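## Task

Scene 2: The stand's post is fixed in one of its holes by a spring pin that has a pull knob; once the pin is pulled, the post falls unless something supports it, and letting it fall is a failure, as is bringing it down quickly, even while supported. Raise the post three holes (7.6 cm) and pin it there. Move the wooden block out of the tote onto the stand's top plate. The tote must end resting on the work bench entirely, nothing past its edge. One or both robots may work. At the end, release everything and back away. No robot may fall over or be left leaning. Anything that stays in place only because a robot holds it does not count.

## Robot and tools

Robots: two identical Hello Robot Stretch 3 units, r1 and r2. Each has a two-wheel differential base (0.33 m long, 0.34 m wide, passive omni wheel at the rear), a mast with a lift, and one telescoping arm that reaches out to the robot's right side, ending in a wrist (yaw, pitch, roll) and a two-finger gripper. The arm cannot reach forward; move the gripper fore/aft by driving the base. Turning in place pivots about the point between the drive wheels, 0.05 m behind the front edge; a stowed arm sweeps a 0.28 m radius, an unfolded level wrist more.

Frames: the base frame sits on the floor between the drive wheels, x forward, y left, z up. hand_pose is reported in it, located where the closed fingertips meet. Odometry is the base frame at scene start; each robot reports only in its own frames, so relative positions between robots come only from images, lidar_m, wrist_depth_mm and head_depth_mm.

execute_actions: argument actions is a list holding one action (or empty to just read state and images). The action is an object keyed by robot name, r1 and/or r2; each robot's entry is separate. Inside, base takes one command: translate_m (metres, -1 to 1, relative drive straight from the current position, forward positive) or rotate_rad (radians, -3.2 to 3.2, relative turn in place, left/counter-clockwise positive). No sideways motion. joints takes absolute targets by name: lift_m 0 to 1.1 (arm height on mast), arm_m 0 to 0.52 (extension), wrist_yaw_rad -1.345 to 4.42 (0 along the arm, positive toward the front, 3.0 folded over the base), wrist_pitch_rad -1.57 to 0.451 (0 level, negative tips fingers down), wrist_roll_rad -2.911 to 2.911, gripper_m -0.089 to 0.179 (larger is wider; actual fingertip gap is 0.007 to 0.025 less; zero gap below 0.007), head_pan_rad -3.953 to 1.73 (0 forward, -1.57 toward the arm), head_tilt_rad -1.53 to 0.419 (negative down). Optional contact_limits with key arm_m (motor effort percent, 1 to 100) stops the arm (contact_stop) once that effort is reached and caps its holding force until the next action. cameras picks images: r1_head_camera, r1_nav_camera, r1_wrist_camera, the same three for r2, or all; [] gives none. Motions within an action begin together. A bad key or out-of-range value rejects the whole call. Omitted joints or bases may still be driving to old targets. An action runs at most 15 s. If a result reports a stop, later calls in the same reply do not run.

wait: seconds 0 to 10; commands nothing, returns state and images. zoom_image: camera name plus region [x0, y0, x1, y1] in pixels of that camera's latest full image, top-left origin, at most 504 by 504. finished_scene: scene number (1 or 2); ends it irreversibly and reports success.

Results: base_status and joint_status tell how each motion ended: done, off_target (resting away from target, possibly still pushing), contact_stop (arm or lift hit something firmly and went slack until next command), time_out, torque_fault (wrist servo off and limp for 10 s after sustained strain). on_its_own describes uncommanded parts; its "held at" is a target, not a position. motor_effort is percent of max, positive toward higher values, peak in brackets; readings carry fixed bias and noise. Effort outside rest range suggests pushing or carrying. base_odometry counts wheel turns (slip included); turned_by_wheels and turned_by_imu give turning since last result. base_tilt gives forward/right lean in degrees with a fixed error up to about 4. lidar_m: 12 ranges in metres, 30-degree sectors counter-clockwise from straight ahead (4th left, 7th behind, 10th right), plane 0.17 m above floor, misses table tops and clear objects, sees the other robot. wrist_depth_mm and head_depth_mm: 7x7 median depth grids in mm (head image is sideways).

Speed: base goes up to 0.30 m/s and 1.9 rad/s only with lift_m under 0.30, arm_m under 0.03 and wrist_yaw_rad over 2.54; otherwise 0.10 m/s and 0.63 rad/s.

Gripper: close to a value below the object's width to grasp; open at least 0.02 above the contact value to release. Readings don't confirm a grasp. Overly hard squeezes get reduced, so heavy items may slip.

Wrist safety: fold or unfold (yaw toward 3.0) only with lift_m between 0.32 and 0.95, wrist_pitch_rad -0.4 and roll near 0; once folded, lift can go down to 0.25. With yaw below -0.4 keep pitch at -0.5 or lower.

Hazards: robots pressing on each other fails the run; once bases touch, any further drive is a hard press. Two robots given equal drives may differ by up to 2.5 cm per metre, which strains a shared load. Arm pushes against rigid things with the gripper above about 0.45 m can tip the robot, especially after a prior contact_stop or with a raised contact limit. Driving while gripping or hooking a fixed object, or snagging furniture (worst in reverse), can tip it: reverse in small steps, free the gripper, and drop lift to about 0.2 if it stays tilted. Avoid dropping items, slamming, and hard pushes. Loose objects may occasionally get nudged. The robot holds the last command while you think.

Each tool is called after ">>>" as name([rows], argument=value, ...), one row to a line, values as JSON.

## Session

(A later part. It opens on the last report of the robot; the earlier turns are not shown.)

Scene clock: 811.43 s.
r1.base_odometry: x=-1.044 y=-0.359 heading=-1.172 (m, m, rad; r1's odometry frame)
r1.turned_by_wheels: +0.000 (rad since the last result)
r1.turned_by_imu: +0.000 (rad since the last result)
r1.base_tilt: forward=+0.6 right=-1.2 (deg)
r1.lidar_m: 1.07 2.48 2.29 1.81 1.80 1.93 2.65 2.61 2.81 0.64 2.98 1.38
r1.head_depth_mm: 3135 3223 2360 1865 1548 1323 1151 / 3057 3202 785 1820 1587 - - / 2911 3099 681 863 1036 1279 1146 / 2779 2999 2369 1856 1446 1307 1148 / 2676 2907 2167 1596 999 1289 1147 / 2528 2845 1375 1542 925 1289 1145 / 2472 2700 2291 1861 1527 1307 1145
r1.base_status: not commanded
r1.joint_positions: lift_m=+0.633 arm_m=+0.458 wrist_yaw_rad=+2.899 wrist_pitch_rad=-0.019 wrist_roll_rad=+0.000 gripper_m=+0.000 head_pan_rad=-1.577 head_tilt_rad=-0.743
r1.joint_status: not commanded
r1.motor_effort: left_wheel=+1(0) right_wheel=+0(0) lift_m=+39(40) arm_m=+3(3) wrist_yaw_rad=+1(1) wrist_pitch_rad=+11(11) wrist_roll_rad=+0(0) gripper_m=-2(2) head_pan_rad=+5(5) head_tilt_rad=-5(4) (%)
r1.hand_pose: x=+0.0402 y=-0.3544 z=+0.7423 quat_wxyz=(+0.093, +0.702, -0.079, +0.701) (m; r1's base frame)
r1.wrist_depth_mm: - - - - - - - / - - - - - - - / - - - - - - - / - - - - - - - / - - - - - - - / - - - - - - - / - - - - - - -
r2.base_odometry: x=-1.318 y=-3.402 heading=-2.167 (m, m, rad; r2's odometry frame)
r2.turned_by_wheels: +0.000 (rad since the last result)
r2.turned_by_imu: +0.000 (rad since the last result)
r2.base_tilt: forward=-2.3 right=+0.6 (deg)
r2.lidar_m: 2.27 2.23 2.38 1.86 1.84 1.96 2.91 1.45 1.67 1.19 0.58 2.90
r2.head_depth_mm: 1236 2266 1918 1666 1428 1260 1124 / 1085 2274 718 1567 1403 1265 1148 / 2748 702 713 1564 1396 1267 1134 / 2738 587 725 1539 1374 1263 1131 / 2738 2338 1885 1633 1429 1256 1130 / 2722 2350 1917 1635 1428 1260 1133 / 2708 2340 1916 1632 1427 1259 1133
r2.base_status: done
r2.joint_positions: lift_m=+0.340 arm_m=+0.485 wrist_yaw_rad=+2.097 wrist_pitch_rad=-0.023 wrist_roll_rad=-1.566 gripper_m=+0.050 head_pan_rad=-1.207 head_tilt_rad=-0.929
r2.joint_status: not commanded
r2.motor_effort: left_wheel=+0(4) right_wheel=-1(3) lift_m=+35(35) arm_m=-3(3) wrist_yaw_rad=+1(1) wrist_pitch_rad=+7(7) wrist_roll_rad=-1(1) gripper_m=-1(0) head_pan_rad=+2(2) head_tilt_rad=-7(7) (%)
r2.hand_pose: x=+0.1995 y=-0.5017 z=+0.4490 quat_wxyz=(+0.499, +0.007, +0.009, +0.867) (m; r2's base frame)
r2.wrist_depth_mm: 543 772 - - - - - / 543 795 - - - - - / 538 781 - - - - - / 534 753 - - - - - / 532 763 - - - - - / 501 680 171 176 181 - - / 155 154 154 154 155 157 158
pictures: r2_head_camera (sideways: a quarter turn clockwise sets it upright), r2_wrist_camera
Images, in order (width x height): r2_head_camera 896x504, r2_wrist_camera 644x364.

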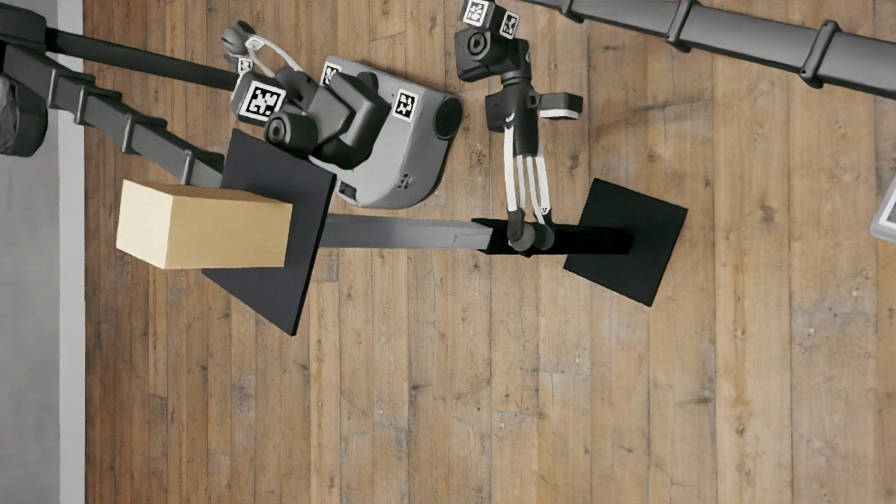

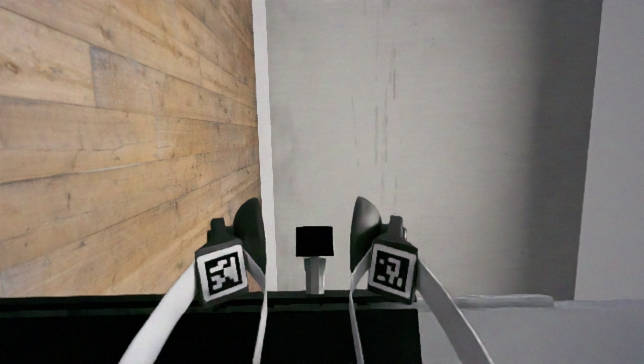

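>>> execute_actions([
  {"r2":{"base":{"translate_m":0.017},"joints":{"arm_m":0.488,"gripper_m":0.04}}},
], cameras=["r2_wrist_camera"])

>>> execute_actions([
  {"r2":{"joints":{"gripper_m":-0.035}}},
], cameras=["r2_wrist_camera"])

Scene clock: 820.40 s.
r1.base_odometry: x=-1.044 y=-0.359 heading=-1.172 (m, m, rad; r1's odometry frame)
r1.turned_by_wheels: +0.000 (rad since the last result)
r1.turned_by_imu: -0.001 (rad since the last result)
r1.base_tilt: forward=+0.5 right=-1.1 (deg)
r1.lidar_m: 1.07 2.48 2.29 1.81 1.79 1.93 2.65 2.61 2.80 0.64 2.98 1.37
r1.head_depth_mm: 3159 3160 2362 1866 1545 1326 1155 / 3057 3181 785 1824 1583 - - / 2920 3088 681 866 1038 1277 1141 / 2760 3073 2352 1850 1441 1305 1145 / 2617 2912 1575 1594 995 1292 1140 / 2568 2839 2087 1587 974 1300 1149 / 2461 2791 2346 1845 1536 1303 1139
r1.base_status: not commanded
r1.joint_positions: lift_m=+0.633 arm_m=+0.458 wrist_yaw_rad=+2.899 wrist_pitch_rad=-0.019 wrist_roll_rad=+0.000 gripper_m=+0.000 head_pan_rad=-1.577 head_tilt_rad=-0.743
r1.joint_status: not commanded
r1.motor_effort: left_wheel=+0(0) right_wheel=+0(0) lift_m=+39(39) arm_m=+3(3) wrist_yaw_rad=+1(1) wrist_pitch_rad=+11(11) wrist_roll_rad=+0(0) gripper_m=-2(2) head_pan_rad=+5(5) head_tilt_rad=-4(3) (%)
r1.hand_pose: x=+0.0402 y=-0.3544 z=+0.7423 quat_wxyz=(+0.093, +0.702, -0.079, +0.701) (m; r1's base frame)
r1.wrist_depth_mm: - - - - - - - / - - - - - - - / - - - - - - - / - - - - - - - / - - - - - - - / - - - - - - - / - - - - - - -
r2.base_odometry: x=-1.328 y=-3.416 heading=-2.166 (m, m, rad; r2's odometry frame)
r2.turned_by_wheels: +0.000 (rad since the last result)
r2.turned_by_imu: +0.000 (rad since the last result)
r2.base_tilt: forward=-2.3 right=+0.6 (deg)
r2.lidar_m: 2.25 2.21 2.37 1.87 1.85 1.97 2.91 1.47 1.68 1.18 0.57 2.88
r2.head_depth_mm: 1179 2275 1876 1674 1427 1264 1123 / 1088 2185 711 1536 1396 1266 1136 / 2737 584 650 1566 1384 1264 1136 / 2738 704 726 1610 1367 1267 1132 / 2710 2328 1870 1626 1429 1265 1135 / 2716 2334 1924 1639 1426 1265 1130 / 2724 2350 1931 1642 1431 1264 1134
r2.base_status: done
r2.joint_positions: lift_m=+0.340 arm_m=+0.488 wrist_yaw_rad=+2.097 wrist_pitch_rad=-0.023 wrist_roll_rad=-1.566 gripper_m=+0.040 head_pan_rad=-1.207 head_tilt_rad=-0.929
r2.joint_status: all done
r2.motor_effort: left_wheel=+0(4) right_wheel=+0(3) lift_m=+36(36) arm_m=+4(2) wrist_yaw_rad=+1(2) wrist_pitch_rad=+7(7) wrist_roll_rad=-1(1) gripper_m=-1(48) head_pan_rad=+2(2) head_tilt_rad=-6(6) (%)
r2.hand_pose: x=+0.1995 y=-0.5039 z=+0.4490 quat_wxyz=(+0.499, +0.007, +0.009, +0.867) (m; r2's base frame)
r2.wrist_depth_mm: 546 781 - - - - - / 545 789 - - - - - / 537 802 - - - - - / 538 771 - - - - - / 533 787 - - - - - / 497 665 154 160 - - - / 138 139 139 138 138 144 142
pictures: r2_wrist_camera
Images, in order (width x height): r2_wrist_camera 644x364.

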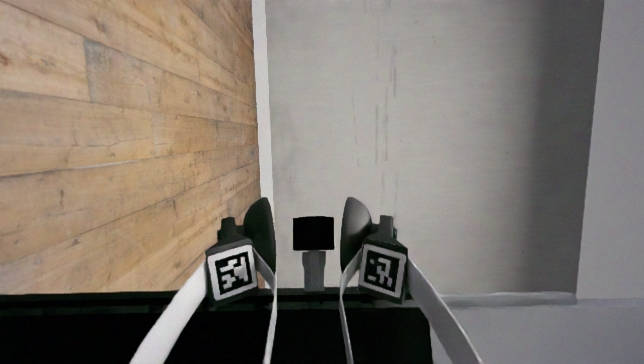

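Scene clock: 821.63 s.
r1.base_odometry: x=-1.044 y=-0.359 heading=-1.172 (m, m, rad; r1's odometry frame)
r1.turned_by_wheels: +0.000 (rad since the last result)
r1.turned_by_imu: +0.000 (rad since the last result)
r1.base_tilt: forward=+0.5 right=-1.2 (deg)
r1.lidar_m: 1.08 2.48 2.29 1.82 1.80 1.93 2.65 2.61 2.81 0.64 2.98 1.37
r1.head_depth_mm: 3207 3258 2365 1882 1547 1326 1150 / 3055 3194 784 1818 1585 - - / 2946 3150 680 864 1037 1277 1148 / 2796 3057 2346 1858 1439 1311 1142 / 2634 2854 1562 1595 993 1289 1138 / 2552 2826 2118 1590 952 1311 1148 / 2474 2730 2339 1850 1529 1317 1149
r1.base_status: not commanded
r1.joint_positions: lift_m=+0.633 arm_m=+0.458 wrist_yaw_rad=+2.899 wrist_pitch_rad=-0.019 wrist_roll_rad=+0.000 gripper_m=+0.000 head_pan_rad=-1.577 head_tilt_rad=-0.743
r1.joint_status: not commanded
r1.motor_effort: left_wheel=+0(0) right_wheel=+0(0) lift_m=+39(39) arm_m=+4(4) wrist_yaw_rad=+1(1) wrist_pitch_rad=+11(11) wrist_roll_rad=+0(0) gripper_m=-3(2) head_pan_rad=+5(4) head_tilt_rad=-4(4) (%)
r1.hand_pose: x=+0.0402 y=-0.3544 z=+0.7423 quat_wxyz=(+0.093, +0.702, -0.079, +0.701) (m; r1's base frame)
r1.wrist_depth_mm: - - - - - - - / - - - - - - - / - - - - - - - / - - - - - - - / - - - - - - - / - - - - - - - / - - - - - - -
r2.base_odometry: x=-1.328 y=-3.416 heading=-2.166 (m, m, rad; r2's odometry frame)
r2.turned_by_wheels: +0.000 (rad since the last result)
r2.turned_by_imu: +0.000 (rad since the last result)
r2.base_tilt: forward=-2.5 right=+0.6 (deg)
r2.lidar_m: 2.25 2.21 2.37 1.87 1.85 1.96 2.91 1.47 1.68 1.18 0.57 2.88
r2.head_depth_mm: 1178 2273 1871 1676 1430 1267 1119 / 1087 2211 711 1539 1403 1263 1145 / 2721 583 651 1563 1407 1263 1135 / 2700 704 725 1603 1359 1261 1137 / 2672 2312 1879 1643 1429 1262 1133 / 2706 2329 1917 1641 1419 1266 1133 / 2704 2334 1917 1640 1422 1266 1134
r2.base_status: not commanded
r2.joint_positions: lift_m=+0.340 arm_m=+0.488 wrist_yaw_rad=+2.099 wrist_pitch_rad=-0.015 wrist_roll_rad=-1.567 gripper_m=-0.034 head_pan_rad=-1.207 head_tilt_rad=-0.929
r2.joint_status: all done
r2.motor_effort: left_wheel=+0(0) right_wheel=-1(1) lift_m=+35(36) arm_m=+4(4) wrist_yaw_rad=+1(2) wrist_pitch_rad=+5(6) wrist_roll_rad=-1(1) gripper_m=-20(94) head_pan_rad=+2(2) head_tilt_rad=-8(7) (%)
r2.hand_pose: x=+0.1995 y=-0.5034 z=+0.4509 quat_wxyz=(+0.498, +0.005, +0.006, +0.867) (m; r2's base frame)
r2.wrist_depth_mm: 550 814 - - - - - / 544 805 - - - - - / 547 803 - - - - - / 545 780 - - - - - / 537 771 - 161 - - - / 500 680 175 158 - - - / 138 138 138 138 138 144 143
pictures: r2_wrist_camera
Images, in order (width x height): r2_wrist_camera 644x364.

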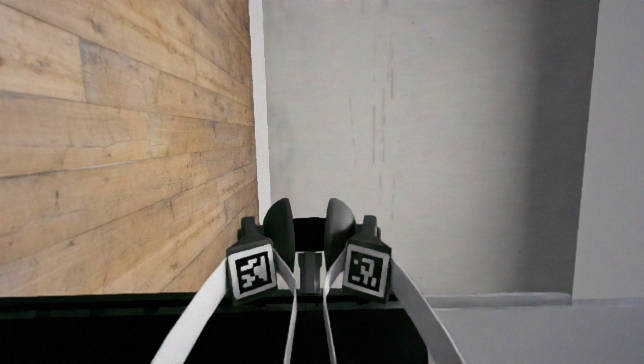

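>>> execute_actions([
  {"r2":{"joints":{"arm_m":0.478},"contact_limits":{"arm_m":31}}},
], cameras=["r2_wrist_camera"])

>>> execute_actions([
  {"r2":{"joints":{"arm_m":0.468},"contact_limits":{"arm_m":31}}},
], cameras=["r2_wrist_camera"])

Scene clock: 827.33 s.
r1.base_odometry: x=-1.044 y=-0.359 heading=-1.172 (m, m, rad; r1's odometry frame)
r1.turned_by_wheels: +0.000 (rad since the last result)
r1.turned_by_imu: -0.001 (rad since the last result)
r1.base_tilt: forward=+0.6 right=-1.2 (deg)
r1.lidar_m: 1.07 2.48 2.29 1.81 1.80 1.93 2.64 2.61 2.82 0.64 2.98 1.38
r1.head_depth_mm: 3174 3265 2368 1878 1544 1322 1142 / 3013 3179 783 1829 1581 - - / 2922 3090 679 864 1035 1283 1147 / 2781 3029 2356 1863 1430 1302 1147 / 2649 2886 1567 1609 998 1288 1140 / 2566 2839 2111 1578 948 1308 1145 / 2498 2781 2339 1862 1527 1308 1144
r1.base_status: not commanded
r1.joint_positions: lift_m=+0.633 arm_m=+0.458 wrist_yaw_rad=+2.899 wrist_pitch_rad=-0.019 wrist_roll_rad=+0.000 gripper_m=+0.000 head_pan_rad=-1.577 head_tilt_rad=-0.743
r1.joint_status: not commanded
r1.motor_effort: left_wheel=+0(0) right_wheel=+0(1) lift_m=+39(40) arm_m=+3(3) wrist_yaw_rad=+1(1) wrist_pitch_rad=+11(11) wrist_roll_rad=+0(0) gripper_m=-2(3) head_pan_rad=+4(5) head_tilt_rad=-4(4) (%)
r1.hand_pose: x=+0.0402 y=-0.3544 z=+0.7423 quat_wxyz=(+0.093, +0.702, -0.079, +0.701) (m; r1's base frame)
r1.wrist_depth_mm: - - - - - - - / - - - - - - - / - - - - - - - / - - - - - - - / - - - - - - - / - - - - - - - / - - - - - - -
r2.base_odometry: x=-1.328 y=-3.416 heading=-2.167 (m, m, rad; r2's odometry frame)
r2.turned_by_wheels: -0.001 (rad since the last result)
r2.turned_by_imu: -0.001 (rad since the last result)
r2.base_tilt: forward=-2.4 right=+0.5 (deg)
r2.lidar_m: 2.25 2.21 2.37 1.87 1.85 1.96 2.90 1.47 1.68 1.18 0.57 2.89
r2.head_depth_mm: 1201 2275 1876 1690 1437 1256 1121 / 1094 2198 708 1528 1405 1264 1137 / 2720 584 648 1573 1404 1265 1134 / 2736 703 724 1606 1363 1264 1133 / 2724 2320 1871 1642 1420 1256 1138 / 2716 2324 1915 1649 1433 1266 1133 / 2683 2343 1927 1629 1428 1261 1135
r2.base_status: not commanded
r2.joint_positions: lift_m=+0.340 arm_m=+0.479 wrist_yaw_rad=+2.075 wrist_pitch_rad=-0.016 wrist_roll_rad=-1.567 gripper_m=-0.034 head_pan_rad=-1.207 head_tilt_rad=-0.929
r2.joint_status: all done
r2.on_its_own: wrist_yaw_rad is at rest, and its effort (+15) is outside its rest range (-12 to +12)
r2.motor_effort: left_wheel=-9(9) right_wheel=+13(13) lift_m=+34(36) arm_m=-8(7) wrist_yaw_rad=+15(15) wrist_pitch_rad=+5(5) wrist_roll_rad=-1(1) gripper_m=-20(20) head_pan_rad=+2(2) head_tilt_rad=-7(6) (%)
r2.contact_limits: arm_m 31 (drawing in: default 19, maximum 31; extending or still: default 26, maximum 43)
r2.hand_pose: x=+0.2025 y=-0.5000 z=+0.4507 quat_wxyz=(+0.508, +0.005, +0.007, +0.861) (m; r2's base frame)
r2.wrist_depth_mm: 551 816 - - - - - / 538 792 - - - - - / 536 783 - - - - - / 547 786 - - - - - / 533 793 - 160 - - - / 522 695 - 158 - - - / 137 137 138 138 138 143 143
pictures: r2_wrist_camera
Images, in order (width x height): r2_wrist_camera 644x364.

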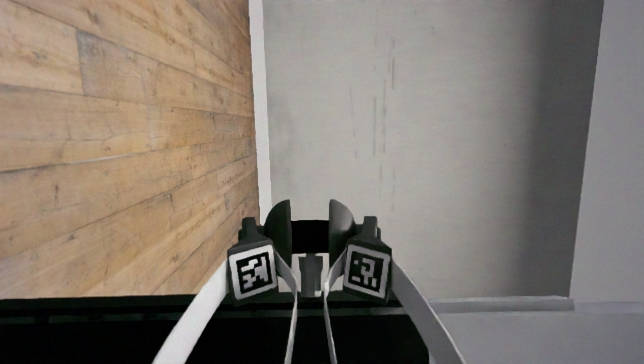

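Scene clock: 828.60 s.
r1.base_odometry: x=-1.044 y=-0.359 heading=-1.172 (m, m, rad; r1's odometry frame)
r1.turned_by_wheels: +0.000 (rad since the last result)
r1.turned_by_imu: +0.000 (rad since the last result)
r1.base_tilt: forward=+0.5 right=-1.2 (deg)
r1.lidar_m: 1.07 2.48 2.30 1.82 1.80 1.93 2.65 2.61 2.82 0.64 2.98 1.38
r1.head_depth_mm: 3186 3204 2350 1888 1552 1318 1152 / 3062 3210 784 1809 1592 - - / 2951 3187 681 863 1038 1274 1146 / 2748 3017 2333 1843 1471 1315 1146 / 2672 2910 1557 1599 965 1281 1147 / 2554 2780 2095 1581 1428 1310 1143 / 2490 2733 2342 1853 1533 1310 1149
r1.base_status: not commanded
r1.joint_positions: lift_m=+0.633 arm_m=+0.458 wrist_yaw_rad=+2.899 wrist_pitch_rad=-0.019 wrist_roll_rad=+0.000 gripper_m=+0.000 head_pan_rad=-1.577 head_tilt_rad=-0.743
r1.joint_status: not commanded
r1.motor_effort: left_wheel=+0(0) right_wheel=+0(0) lift_m=+39(40) arm_m=+4(3) wrist_yaw_rad=+1(1) wrist_pitch_rad=+11(11) wrist_roll_rad=+0(0) gripper_m=-2(2) head_pan_rad=+5(5) head_tilt_rad=-4(3) (%)
r1.hand_pose: x=+0.0402 y=-0.3544 z=+0.7423 quat_wxyz=(+0.093, +0.702, -0.079, +0.701) (m; r1's base frame)
r1.wrist_depth_mm: - - - - - - - / - - - - - - - / - - - - - - - / - - - - - - - / - - - - - - - / - - - - - - - / - - - - - - -
r2.base_odometry: x=-1.328 y=-3.416 heading=-2.168 (m, m, rad; r2's odometry frame)
r2.turned_by_wheels: -0.001 (rad since the last result)
r2.turned_by_imu: -0.002 (rad since the last result)
r2.base_tilt: forward=-2.4 right=+0.6 (deg)
r2.lidar_m: 2.25 2.21 2.36 1.87 1.85 1.96 2.90 1.47 1.68 1.18 0.57 2.89
r2.head_depth_mm: 1204 2247 1878 1677 1426 1267 1118 / 1091 2210 712 1538 1405 1259 1134 / 2723 593 648 1571 1389 1263 1134 / 2726 603 726 1570 1358 1262 1139 / 2713 2337 1885 1636 1429 1267 1131 / 2712 2336 1924 1645 1438 1266 1133 / 2717 2348 1925 1638 1437 1265 1131
r2.base_status: not commanded
r2.joint_positions: lift_m=+0.340 arm_m=+0.469 wrist_yaw_rad=+2.038 wrist_pitch_rad=-0.018 wrist_roll_rad=-1.569 gripper_m=-0.034 head_pan_rad=-1.207 head_tilt_rad=-0.929
r2.joint_status: all done
r2.on_its_own: wrist_yaw_rad is held at +2.038, not at your +2.100, by its stall guard, which is not easing now; left_wheel is at rest, and its effort (-21) is outside its rest range (-18 to +18); right_wheel is at rest, and its effort (+35) is outside its rest range (-18 to +18)
r2.motor_effort: left_wheel=-21(22) right_wheel=+35(35) lift_m=+35(35) arm_m=-8(12) wrist_yaw_rad=+0(27) wrist_pitch_rad=+6(6) wrist_roll_rad=-1(1) gripper_m=-20(20) head_pan_rad=+2(2) head_tilt_rad=-7(6) (%)
r2.contact_limits: arm_m 31 (drawing in: default 19, maximum 31; extending or still: default 26, maximum 43)
r2.hand_pose: x=+0.2069 y=-0.4986 z=+0.4502 quat_wxyz=(+0.524, +0.006, +0.008, +0.851) (m; r2's base frame)
r2.wrist_depth_mm: 546 799 - - - - - / 546 801 - - - - - / 548 792 - - - - - / 541 802 - - - - - / 537 787 - 156 - - - / 493 688 - 158 - - - / 138 137 137 138 138 142 142
pictures: r2_wrist_camera
Images, in order (width x height): r2_wrist_camera 644x364.

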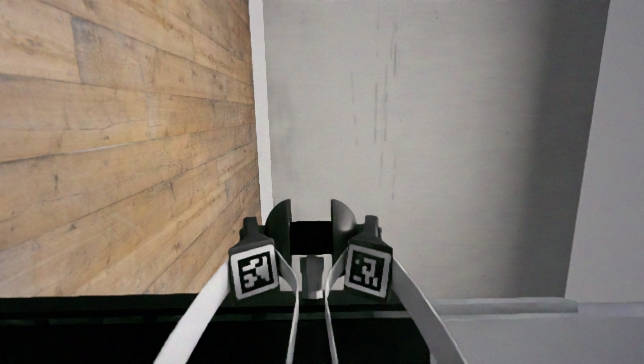

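>>> execute_actions([
  {"r2":{"joints":{"wrist_yaw_rad":2.075,"gripper_m":-0.06,"arm_m":0.464},"contact_limits":{"arm_m":31}}},
], cameras=["r2_wrist_camera"])

>>> zoom_image(camera="r2_wrist_camera", region=[220,180,400,340])

Scene clock: 840.33 s.
r1.base_odometry: x=-1.044 y=-0.359 heading=-1.172 (m, m, rad; r1's odometry frame)
r1.turned_by_wheels: +0.000 (rad since the last result)
r1.turned_by_imu: -0.001 (rad since the last result)
r1.base_tilt: forward=+0.6 right=-1.1 (deg)
r1.lidar_m: 1.07 2.49 2.29 1.81 1.80 1.93 2.65 2.61 2.81 0.64 2.98 1.37
r1.head_depth_mm: 3104 3220 2351 1877 1546 1312 1150 / 3010 3216 784 1823 1584 - - / 2914 3124 678 864 1031 1280 1147 / 2805 3011 2357 1875 1476 1301 1150 / 2639 2908 2094 1600 971 1285 1148 / 2563 2833 2099 1574 1430 1312 1138 / 2465 2764 2326 1851 1536 1303 1137
r1.base_status: not commanded
r1.joint_positions: lift_m=+0.633 arm_m=+0.458 wrist_yaw_rad=+2.899 wrist_pitch_rad=-0.019 wrist_roll_rad=+0.000 gripper_m=+0.000 head_pan_rad=-1.577 head_tilt_rad=-0.743
r1.joint_status: not commanded
r1.motor_effort: left_wheel=+0(0) right_wheel=+0(0) lift_m=+39(40) arm_m=+4(3) wrist_yaw_rad=+1(1) wrist_pitch_rad=+11(11) wrist_roll_rad=+0(0) gripper_m=-2(2) head_pan_rad=+5(4) head_tilt_rad=-4(4) (%)
r1.hand_pose: x=+0.0402 y=-0.3544 z=+0.7423 quat_wxyz=(+0.093, +0.702, -0.079, +0.701) (m; r1's base frame)
r1.wrist_depth_mm: - - - - - - - / - - - - - - - / - - - - - - - / - - - - - - - / - - - - - - - / - - - - - - - / - - - - - - -
r2.base_odometry: x=-1.328 y=-3.416 heading=-2.169 (m, m, rad; r2's odometry frame)
r2.turned_by_wheels: +0.000 (rad since the last result)
r2.turned_by_imu: -0.003 (rad since the last result)
r2.base_tilt: forward=-2.4 right=+0.6 (deg)
r2.lidar_m: 2.25 2.21 2.36 1.87 1.86 1.96 2.88 1.47 1.68 1.18 0.57 2.90
r2.head_depth_mm: 1196 2268 1873 1674 1426 1263 1115 / 1091 2198 711 1541 1397 1267 1134 / 2740 598 650 1582 1401 1262 1134 / 2737 604 721 1568 1369 1258 1131 / 2708 2332 1878 1635 1426 1261 1133 / 2692 2333 1909 1635 1431 1263 1135 / 2713 2341 1926 1641 1426 1257 1131
r2.base_status: not commanded
r2.joint_positions: lift_m=+0.340 arm_m=+0.465 wrist_yaw_rad=+2.023 wrist_pitch_rad=-0.019 wrist_roll_rad=-1.569 gripper_m=-0.053 head_pan_rad=-1.207 head_tilt_rad=-0.929
r2.joint_status: wrist_yaw_rad off_target (ended at +2.023, target +2.075); gripper_m off_target (ended at -0.053, target -0.060); the others done
r2.on_its_own: wrist_yaw_rad is held at +2.020, not at your +2.075, by its stall guard, which is not easing now; gripper_m is held at -0.054, not at your -0.060, by its stall guard, which is still easing; left_wheel is at rest, and its effort (-22) is outside its rest range (-18 to +18); right_wheel is at rest, and its effort (+37) is outside its rest range (-18 to +18)
r2.motor_effort: left_wheel=-22(24) right_wheel=+37(38) lift_m=+36(35) arm_m=-8(14) wrist_yaw_rad=-2(24) wrist_pitch_rad=+6(5) wrist_roll_rad=-1(0) gripper_m=-16(100) head_pan_rad=+2(2) head_tilt_rad=-7(7) (%)
r2.contact_limits: arm_m 31 (drawing in: default 19, maximum 31; extending or still: default 26, maximum 43)
r2.hand_pose: x=+0.2086 y=-0.4978 z=+0.4500 quat_wxyz=(+0.530, +0.006, +0.008, +0.848) (m; r2's base frame)
r2.wrist_depth_mm: 548 797 - - - - - / 543 803 - - - - - / 546 778 - - - - - / 544 782 - - - - - / 538 766 - 156 - - - / 498 666 - 158 - - - / 139 138 138 138 138 143 143
pictures: r2_wrist_camera
Images, in order (width x height): r2_wrist_camera 644x364.

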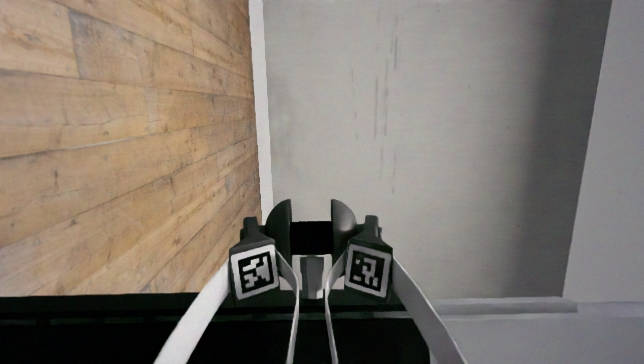

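Region (220, 180, 400, 340) of r2_wrist_camera's 644x364 image, scaled by 2.800.

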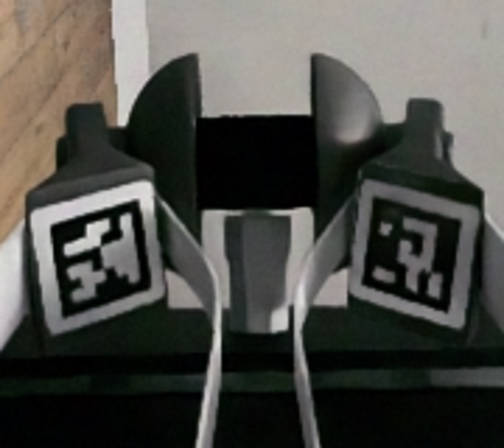

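>>> execute_actions([
  {"r2":{"base":{"translate_m":-0.06},"joints":{"gripper_m":0.05}}},
], cameras=[])

>>> execute_actions([
  {"r2":{"joints":{"arm_m":0.0,"wrist_yaw_rad":3.0,"wrist_pitch_rad":-0.4,"wrist_roll_rad":0,"gripper_m":0.0,"head_pan_rad":-1.57}}},
], cameras=[])

>>> execute_actions([
  {"r2":{"joints":{"lift_m":0.28}}},
], cameras=[])

>>> execute_actions([
  {"r2":{"base":{"translate_m":0.84}}},
], cameras=[])

>>> execute_actions([
  {"r2":{"base":{"rotate_rad":-1.571}}},
], cameras=["r2_nav_camera"])

Scene clock: 866.67 s.
r1.base_odometry: x=-1.044 y=-0.359 heading=-1.172 (m, m, rad; r1's odometry frame)
r1.turned_by_wheels: +0.000 (rad since the last result)
r1.turned_by_imu: -0.001 (rad since the last result)
r1.base_tilt: forward=+0.6 right=-1.1 (deg)
r1.lidar_m: 1.08 2.48 2.30 1.82 1.80 1.93 2.64 2.61 2.81 0.64 2.98 1.37
r1.head_depth_mm: 3145 3208 2372 1875 1559 1318 1155 / 3079 3233 783 1812 1588 - - / 2932 3110 680 865 1035 1278 1141 / 2777 3052 2344 1854 1459 1303 1143 / 2705 2862 2261 1637 1427 1285 1149 / 2482 2734 1373 1532 913 1302 1145 / 2410 2739 2344 1841 1470 1306 1132
r1.base_status: not commanded
r1.joint_positions: lift_m=+0.633 arm_m=+0.458 wrist_yaw_rad=+2.899 wrist_pitch_rad=-0.019 wrist_roll_rad=+0.000 gripper_m=+0.000 head_pan_rad=-1.577 head_tilt_rad=-0.743
r1.joint_status: not commanded
r1.motor_effort: left_wheel=-1(1) right_wheel=+0(0) lift_m=+39(40) arm_m=+3(3) wrist_yaw_rad=+1(1) wrist_pitch_rad=+11(11) wrist_roll_rad=+0(0) gripper_m=-2(2) head_pan_rad=+5(4) head_tilt_rad=-4(3) (%)
r1.hand_pose: x=+0.0402 y=-0.3544 z=+0.7423 quat_wxyz=(+0.093, +0.702, -0.079, +0.701) (m; r1's base frame)
r1.wrist_depth_mm: - - - - - - - / - - - - - - - / - - - - - - - / - - - - - - - / - - - - - - - / - - - - - - - / - - - - - - -
r2.base_odometry: x=-1.294 y=-3.366 heading=-2.169 (m, m, rad; r2's odometry frame)
r2.turned_by_wheels: +0.000 (rad since the last result)
r2.turned_by_imu: +0.001 (rad since the last result)
r2.base_tilt: forward=-2.4 right=+0.5 (deg)
r2.lidar_m: 2.30 2.26 2.37 1.84 1.83 1.94 2.84 1.42 1.65 1.19 0.59 2.96
r2.head_depth_mm: 2712 2326 1937 1674 1422 1262 1119 / 1093 1496 1583 1579 1406 1266 1144 / 2715 854 725 1570 1431 1259 1141 / 2742 606 731 1017 1341 1266 1130 / 2769 704 1831 1641 1426 1264 1134 / 2722 2341 1915 1637 1419 1265 1134 / 2716 2338 1928 1641 1418 1263 1139
r2.base_status: done
r2.joint_positions: lift_m=+0.340 arm_m=+0.464 wrist_yaw_rad=+2.017 wrist_pitch_rad=-0.016 wrist_roll_rad=-1.569 gripper_m=+0.050 head_pan_rad=-1.207 head_tilt_rad=-0.929
r2.joint_status: all done
r2.on_its_own: wrist_yaw_rad is held at +2.020, not at your +2.075, by its stall guard, which is not easing now
r2.motor_effort: left_wheel=+0(22) right_wheel=+0(33) lift_m=+36(36) arm_m=-4(8) wrist_yaw_rad=+3(9) wrist_pitch_rad=+5(6) wrist_roll_rad=+0(1) gripper_m=+0(78) head_pan_rad=+2(2) head_tilt_rad=-6(7) (%)
r2.hand_pose: x=+0.2093 y=-0.4988 z=+0.4507 quat_wxyz=(+0.533, +0.005, +0.007, +0.846) (m; r2's base frame)
r2.wrist_depth_mm: 554 806 - - - - - / 543 777 - - - - - / 542 790 - - - - - / 542 778 - - - - - / 550 796 - - - - - / 502 232 195 211 207 - - / 191 190 190 192 196 197 198
pictures: none
No camera images: the call's "cameras" was empty. Leave "cameras" out to get every camera's image.

Scene clock: 871.27 s.
r1.base_odometry: x=-1.044 y=-0.359 heading=-1.172 (m, m, rad; r1's odometry frame)
r1.turned_by_wheels: +0.000 (rad since the last result)
r1.turned_by_imu: -0.001 (rad since the last result)
r1.base_tilt: forward=+0.5 right=-1.2 (deg)
r1.lidar_m: 1.07 2.49 2.30 1.81 1.80 1.93 2.65 2.61 2.81 0.64 2.98 1.37
r1.head_depth_mm: 3109 3233 2379 1881 1557 1320 1148 / 3032 3245 781 1812 1585 - - / 2888 3133 681 868 1038 1276 1146 / 2762 3013 2354 1866 1503 1299 1149 / 2651 2896 2256 1593 1504 1284 1141 / 2507 2746 1372 1655 1499 1305 1143 / 2480 2764 2327 1851 1540 1313 1142
r1.base_status: not commanded
r1.joint_positions: lift_m=+0.633 arm_m=+0.458 wrist_yaw_rad=+2.899 wrist_pitch_rad=-0.019 wrist_roll_rad=+0.000 gripper_m=+0.000 head_pan_rad=-1.577 head_tilt_rad=-0.743
r1.joint_status: not commanded
r1.motor_effort: left_wheel=+0(0) right_wheel=+0(0) lift_m=+40(40) arm_m=+3(4) wrist_yaw_rad=+1(1) wrist_pitch_rad=+11(11) wrist_roll_rad=+0(0) gripper_m=-2(2) head_pan_rad=+5(3) head_tilt_rad=-4(4) (%)
r1.hand_pose: x=+0.0402 y=-0.3544 z=+0.7423 quat_wxyz=(+0.093, +0.702, -0.079, +0.701) (m; r1's base frame)
r1.wrist_depth_mm: - - - - - - - / - - - - - - - / - - - - - - - / - - - - - - - / - - - - - - - / - - - - - - - / - - - - - - -
r2.base_odometry: x=-1.294 y=-3.366 heading=-2.169 (m, m, rad; r2's odometry frame)
r2.turned_by_wheels: +0.000 (rad since the last result)
r2.turned_by_imu: +0.000 (rad since the last result)
r2.base_tilt: forward=-2.3 right=+0.6 (deg)
r2.lidar_m: 2.30 2.26 2.37 1.84 1.82 1.94 2.85 1.42 1.65 1.19 0.59 2.97
r2.head_depth_mm: 2972 2344 1933 1634 1428 1268 1134 / 2967 2339 1920 1644 1427 1260 1149 / 2928 2329 1925 1637 1426 1263 1168 / 2847 2314 1923 1601 1424 1257 1187 / 2773 1429 843 1574 1424 1264 1136 / 1043 2266 718 1569 1267 1273 1134 / 2657 702 628 1568 1421 1265 1132
r2.base_status: not commanded
r2.joint_positions: lift_m=+0.340 arm_m=+0.000 wrist_yaw_rad=+2.997 wrist_pitch_rad=-0.414 wrist_roll_rad=-0.006 gripper_m=+0.000 head_pan_rad=-1.563 head_tilt_rad=-0.929
r2.joint_status: all done
r2.motor_effort: left_wheel=+0(0) right_wheel=+0(0) lift_m=+35(36) arm_m=-3(4) wrist_yaw_rad=+1(2) wrist_pitch_rad=+4(6) wrist_roll_rad=+2(2) gripper_m=-2(81) head_pan_rad=-3(20) head_tilt_rad=-6(6) (%)
r2.hand_pose: x=+0.0111 y=+0.0772 z=+0.3537 quat_wxyz=(+0.195, +0.698, +0.096, +0.682) (m; r2's base frame)
r2.wrist_depth_mm: - - - - - - - / - - - - - - - / 968 - 948 959 954 - - / 764 - 758 768 757 777 771 / 633 635 658 - 634 644 628 / 534 537 - 529 535 544 537 / 463 498 - 476 476 477 478
pictures: none
No camera images: the call's "cameras" was empty. Leave "cameras" out to get every camera's image.

Scene clock: 872.63 s.
r1.base_odometry: x=-1.044 y=-0.359 heading=-1.172 (m, m, rad; r1's odometry frame)
r1.turned_by_wheels: +0.000 (rad since the last result)
r1.turned_by_imu: +0.000 (rad since the last result)
r1.base_tilt: forward=+0.6 right=-1.2 (deg)
r1.lidar_m: 1.07 2.48 2.29 1.81 1.80 1.93 2.64 2.61 2.81 0.64 2.98 1.37
r1.head_depth_mm: 3146 3198 2364 1862 1559 1321 1160 / 3071 3205 783 1820 1596 - - / 2947 3152 679 865 1035 1283 1153 / 2791 3033 2337 1877 1503 1312 1142 / 2693 2872 2263 1548 1505 1292 1148 / 2507 2790 1423 1591 1499 1315 1143 / 2473 2712 2327 1846 1539 1303 1144
r1.base_status: not commanded
r1.joint_positions: lift_m=+0.633 arm_m=+0.458 wrist_yaw_rad=+2.899 wrist_pitch_rad=-0.019 wrist_roll_rad=+0.000 gripper_m=+0.000 head_pan_rad=-1.577 head_tilt_rad=-0.743
r1.joint_status: not commanded
r1.motor_effort: left_wheel=+0(1) right_wheel=+0(0) lift_m=+38(40) arm_m=+3(3) wrist_yaw_rad=+1(1) wrist_pitch_rad=+11(11) wrist_roll_rad=+0(0) gripper_m=-2(2) head_pan_rad=+5(5) head_tilt_rad=-4(4) (%)
r1.hand_pose: x=+0.0402 y=-0.3544 z=+0.7423 quat_wxyz=(+0.093, +0.702, -0.079, +0.701) (m; r1's base frame)
r1.wrist_depth_mm: - - - - - - - / - - - - - - - / - - - - - - - / - - - - - - - / - - - - - - - / - - - - - - - / - - - - - - -
r2.base_odometry: x=-1.294 y=-3.366 heading=-2.169 (m, m, rad; r2's odometry frame)
r2.turned_by_wheels: +0.000 (rad since the last result)
r2.turned_by_imu: +0.000 (rad since the last result)
r2.base_tilt: forward=-2.4 right=+0.5 (deg)
r2.lidar_m: 2.30 2.26 2.37 1.84 1.82 1.94 2.85 1.42 1.65 1.19 0.59 2.96
r2.head_depth_mm: 2948 2325 1910 1642 1427 1265 1140 / 2956 2331 1932 1636 1429 1263 1159 / 2979 2317 1938 1646 1435 1263 1170 / 2835 2344 1922 1608 1421 1261 1165 / 2737 1433 844 1571 1433 1263 1138 / 1042 2249 717 1581 1264 1263 1128 / 2648 703 628 1579 1433 1258 1132
r2.base_status: not commanded
r2.joint_positions: lift_m=+0.280 arm_m=+0.000 wrist_yaw_rad=+2.997 wrist_pitch_rad=-0.415 wrist_roll_rad=-0.006 gripper_m=+0.000 head_pan_rad=-1.563 head_tilt_rad=-0.929
r2.joint_status: all done
r2.motor_effort: left_wheel=+0(0) right_wheel=+0(0) lift_m=+35(40) arm_m=-3(4) wrist_yaw_rad=+1(2) wrist_pitch_rad=+5(5) wrist_roll_rad=+2(2) gripper_m=-2(2) head_pan_rad=-2(2) head_tilt_rad=-7(7) (%)
r2.hand_pose: x=+0.0111 y=+0.0771 z=+0.2935 quat_wxyz=(+0.195, +0.698, +0.096, +0.682) (m; r2's base frame)
r2.wrist_depth_mm: - - - - - - - / - - - - - - - / 820 - 838 832 817 849 844 / 662 630 656 678 662 668 685 / 548 556 567 - 548 553 554 / 470 481 - - 474 472 473 / - - - - 413 417 418
pictures: none
No camera images: the call's "cameras" was empty. Leave "cameras" out to get every camera's image.

Scene clock: 877.20 s.
r1.base_odometry: x=-1.044 y=-0.359 heading=-1.172 (m, m, rad; r1's odometry frame)
r1.turned_by_wheels: +0.000 (rad since the last result)
r1.turned_by_imu: -0.001 (rad since the last result)
r1.base_tilt: forward=+0.6 right=-1.1 (deg)
r1.lidar_m: 1.07 2.48 2.30 1.81 1.80 1.93 2.64 2.61 1.35 0.64 2.98 1.38
r1.head_depth_mm: 3142 3257 1557 1637 1518 1314 1140 / 3049 3238 784 1762 1588 - - / 2905 3112 679 862 1035 1270 1145 / 2780 3037 2344 1862 1500 1303 1148 / 2670 2928 2325 1835 1533 1289 1139 / 2543 2832 2322 1853 1536 1308 1141 / 2483 2707 2330 1842 1540 1309 1135
r1.base_status: not commanded
r1.joint_positions: lift_m=+0.633 arm_m=+0.458 wrist_yaw_rad=+2.899 wrist_pitch_rad=-0.019 wrist_roll_rad=+0.000 gripper_m=+0.000 head_pan_rad=-1.577 head_tilt_rad=-0.743
r1.joint_status: not commanded
r1.motor_effort: left_wheel=-1(0) right_wheel=+0(0) lift_m=+40(38) arm_m=+3(3) wrist_yaw_rad=+1(1) wrist_pitch_rad=+11(11) wrist_roll_rad=+0(0) gripper_m=-1(2) head_pan_rad=+5(5) head_tilt_rad=-3(4) (%)
r1.hand_pose: x=+0.0402 y=-0.3544 z=+0.7423 quat_wxyz=(+0.093, +0.702, -0.079, +0.701) (m; r1's base frame)
r1.wrist_depth_mm: - - - - - - - / - - - - - - - / - - - - - - - / - - - - - - - / - - - - - - - / - - - - - - - / - - - - - - -
r2.base_odometry: x=-1.767 y=-4.060 heading=-2.169 (m, m, rad; r2's odometry frame)
r2.turned_by_wheels: +0.000 (rad since the last result)
r2.turned_by_imu: +0.004 (rad since the last result)
r2.base_tilt: forward=-2.4 right=+0.6 (deg)
r2.lidar_m: 1.53 1.50 1.61 2.19 2.18 2.32 3.42 0.77 0.78 2.65 2.61 1.96
r2.head_depth_mm: 2829 2328 1924 1573 1420 1263 1135 / 2758 2345 1931 1637 1429 1270 1153 / 2669 2322 1934 1644 1434 1261 1171 / 2667 2333 1924 1644 1426 1265 1171 / 2566 2326 1925 1639 1433 1269 1131 / 2439 2327 1930 1635 1420 1261 1136 / 2389 2310 1919 1630 1425 1261 1129
r2.base_status: done
r2.joint_positions: lift_m=+0.280 arm_m=+0.000 wrist_yaw_rad=+2.998 wrist_pitch_rad=-0.415 wrist_roll_rad=-0.006 gripper_m=+0.000 head_pan_rad=-1.563 head_tilt_rad=-0.929
r2.joint_status: not commanded
r2.motor_effort: left_wheel=+0(6) right_wheel=+0(5) lift_m=+36(35) arm_m=-3(4) wrist_yaw_rad=+2(1) wrist_pitch_rad=+5(5) wrist_roll_rad=+2(2) gripper_m=-2(3) head_pan_rad=-2(3) head_tilt_rad=-6(7) (%)
r2.hand_pose: x=+0.0110 y=+0.0771 z=+0.2935 quat_wxyz=(+0.195, +0.698, +0.096, +0.682) (m; r2's base frame)
r2.wrist_depth_mm: - - - - - - - / - - - - - - - / 836 - 838 850 840 837 833 / 654 630 658 681 670 670 681 / 554 555 577 - 553 559 560 / 467 482 - - 484 476 476 / - - - - 409 413 412
pictures: none
No camera images: the call's "cameras" was empty. Leave "cameras" out to get every camera's image.

Scene clock: 879.40 s.
r1.base_odometry: x=-1.044 y=-0.359 heading=-1.172 (m, m, rad; r1's odometry frame)
r1.turned_by_wheels: +0.000 (rad since the last result)
r1.turned_by_imu: +0.000 (rad since the last result)
r1.base_tilt: forward=+0.5 right=-1.2 (deg)
r1.lidar_m: 1.07 2.47 2.30 1.81 1.80 1.93 2.64 2.61 1.34 0.64 2.98 1.37
r1.head_depth_mm: 3142 3296 2365 1647 1549 1316 1150 / 3027 3201 785 1809 1582 - - / 2931 3116 680 865 1037 1276 1153 / 2789 3024 2376 1860 1505 1307 1149 / 2678 2944 2364 1849 1540 1285 1142 / 2560 2825 2319 1845 1540 1304 1141 / 2455 2765 2327 1865 1542 1308 1139
r1.base_status: not commanded
r1.joint_positions: lift_m=+0.633 arm_m=+0.458 wrist_yaw_rad=+2.899 wrist_pitch_rad=-0.019 wrist_roll_rad=+0.000 gripper_m=+0.000 head_pan_rad=-1.577 head_tilt_rad=-0.743
r1.joint_status: not commanded
r1.motor_effort: left_wheel=+0(0) right_wheel=+0(0) lift_m=+39(39) arm_m=+3(3) wrist_yaw_rad=+1(1) wrist_pitch_rad=+11(11) wrist_roll_rad=+0(0) gripper_m=-2(2) head_pan_rad=+4(5) head_tilt_rad=-4(3) (%)
r1.hand_pose: x=+0.0402 y=-0.3544 z=+0.7423 quat_wxyz=(+0.093, +0.702, -0.079, +0.701) (m; r1's base frame)
r1.wrist_depth_mm: - - - - - - - / - - - - - - - / - - - - - - - / - - - - - - - / - - - - - - - / - - - - - - - / - - - - - - -
r2.base_odometry: x=-1.767 y=-4.060 heading=+2.544 (m, m, rad; r2's odometry frame)
r2.turned_by_wheels: -1.571 (rad since the last result)
r2.turned_by_imu: -1.552 (rad since the last result)
r2.base_tilt: forward=-2.5 right=+0.6 (deg)
r2.lidar_m: 2.65 2.61 1.93 1.52 1.51 1.62 2.20 2.16 2.33 3.50 0.77 0.80
r2.head_depth_mm: 2931 2357 1923 1644 1419 1262 1133 / 2972 2323 1922 1637 1431 1263 1156 / 2960 2342 1920 1642 1425 1266 1173 / 2965 2332 1921 1635 1430 1266 1167 / 2966 2332 1927 1647 1425 1261 1138 / 2958 2326 1912 1644 1427 1264 1133 / 2802 2263 1922 1634 1416 1261 1132
r2.base_status: done
r2.joint_positions: lift_m=+0.280 arm_m=+0.000 wrist_yaw_rad=+2.998 wrist_pitch_rad=-0.415 wrist_roll_rad=-0.006 gripper_m=+0.000 head_pan_rad=-1.563 head_tilt_rad=-0.929
r2.joint_status: not commanded
r2.motor_effort: left_wheel=+1(8) right_wheel=-2(6) lift_m=+35(36) arm_m=-3(4) wrist_yaw_rad=+1(1) wrist_pitch_rad=+5(5) wrist_roll_rad=+2(2) gripper_m=-2(2) head_pan_rad=-2(2) head_tilt_rad=-6(7) (%)
r2.hand_pose: x=+0.0110 y=+0.0771 z=+0.2935 quat_wxyz=(+0.195, +0.698, +0.096, +0.682) (m; r2's base frame)
r2.wrist_depth_mm: - - - - - - - / - - - - - - - / 811 - 841 852 834 835 851 / 670 626 657 663 678 682 674 / 561 548 566 - 553 554 560 / 472 480 - - 479 479 479 / - - - - 412 414 418
pictures: r2_nav_camera (sideways: a quarter turn counterclockwise sets it upright)
Images, in order (width x height): r2_nav_camera 672x504.

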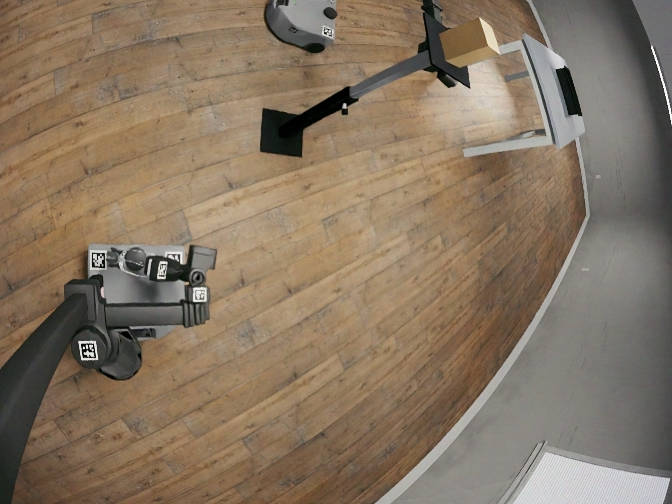

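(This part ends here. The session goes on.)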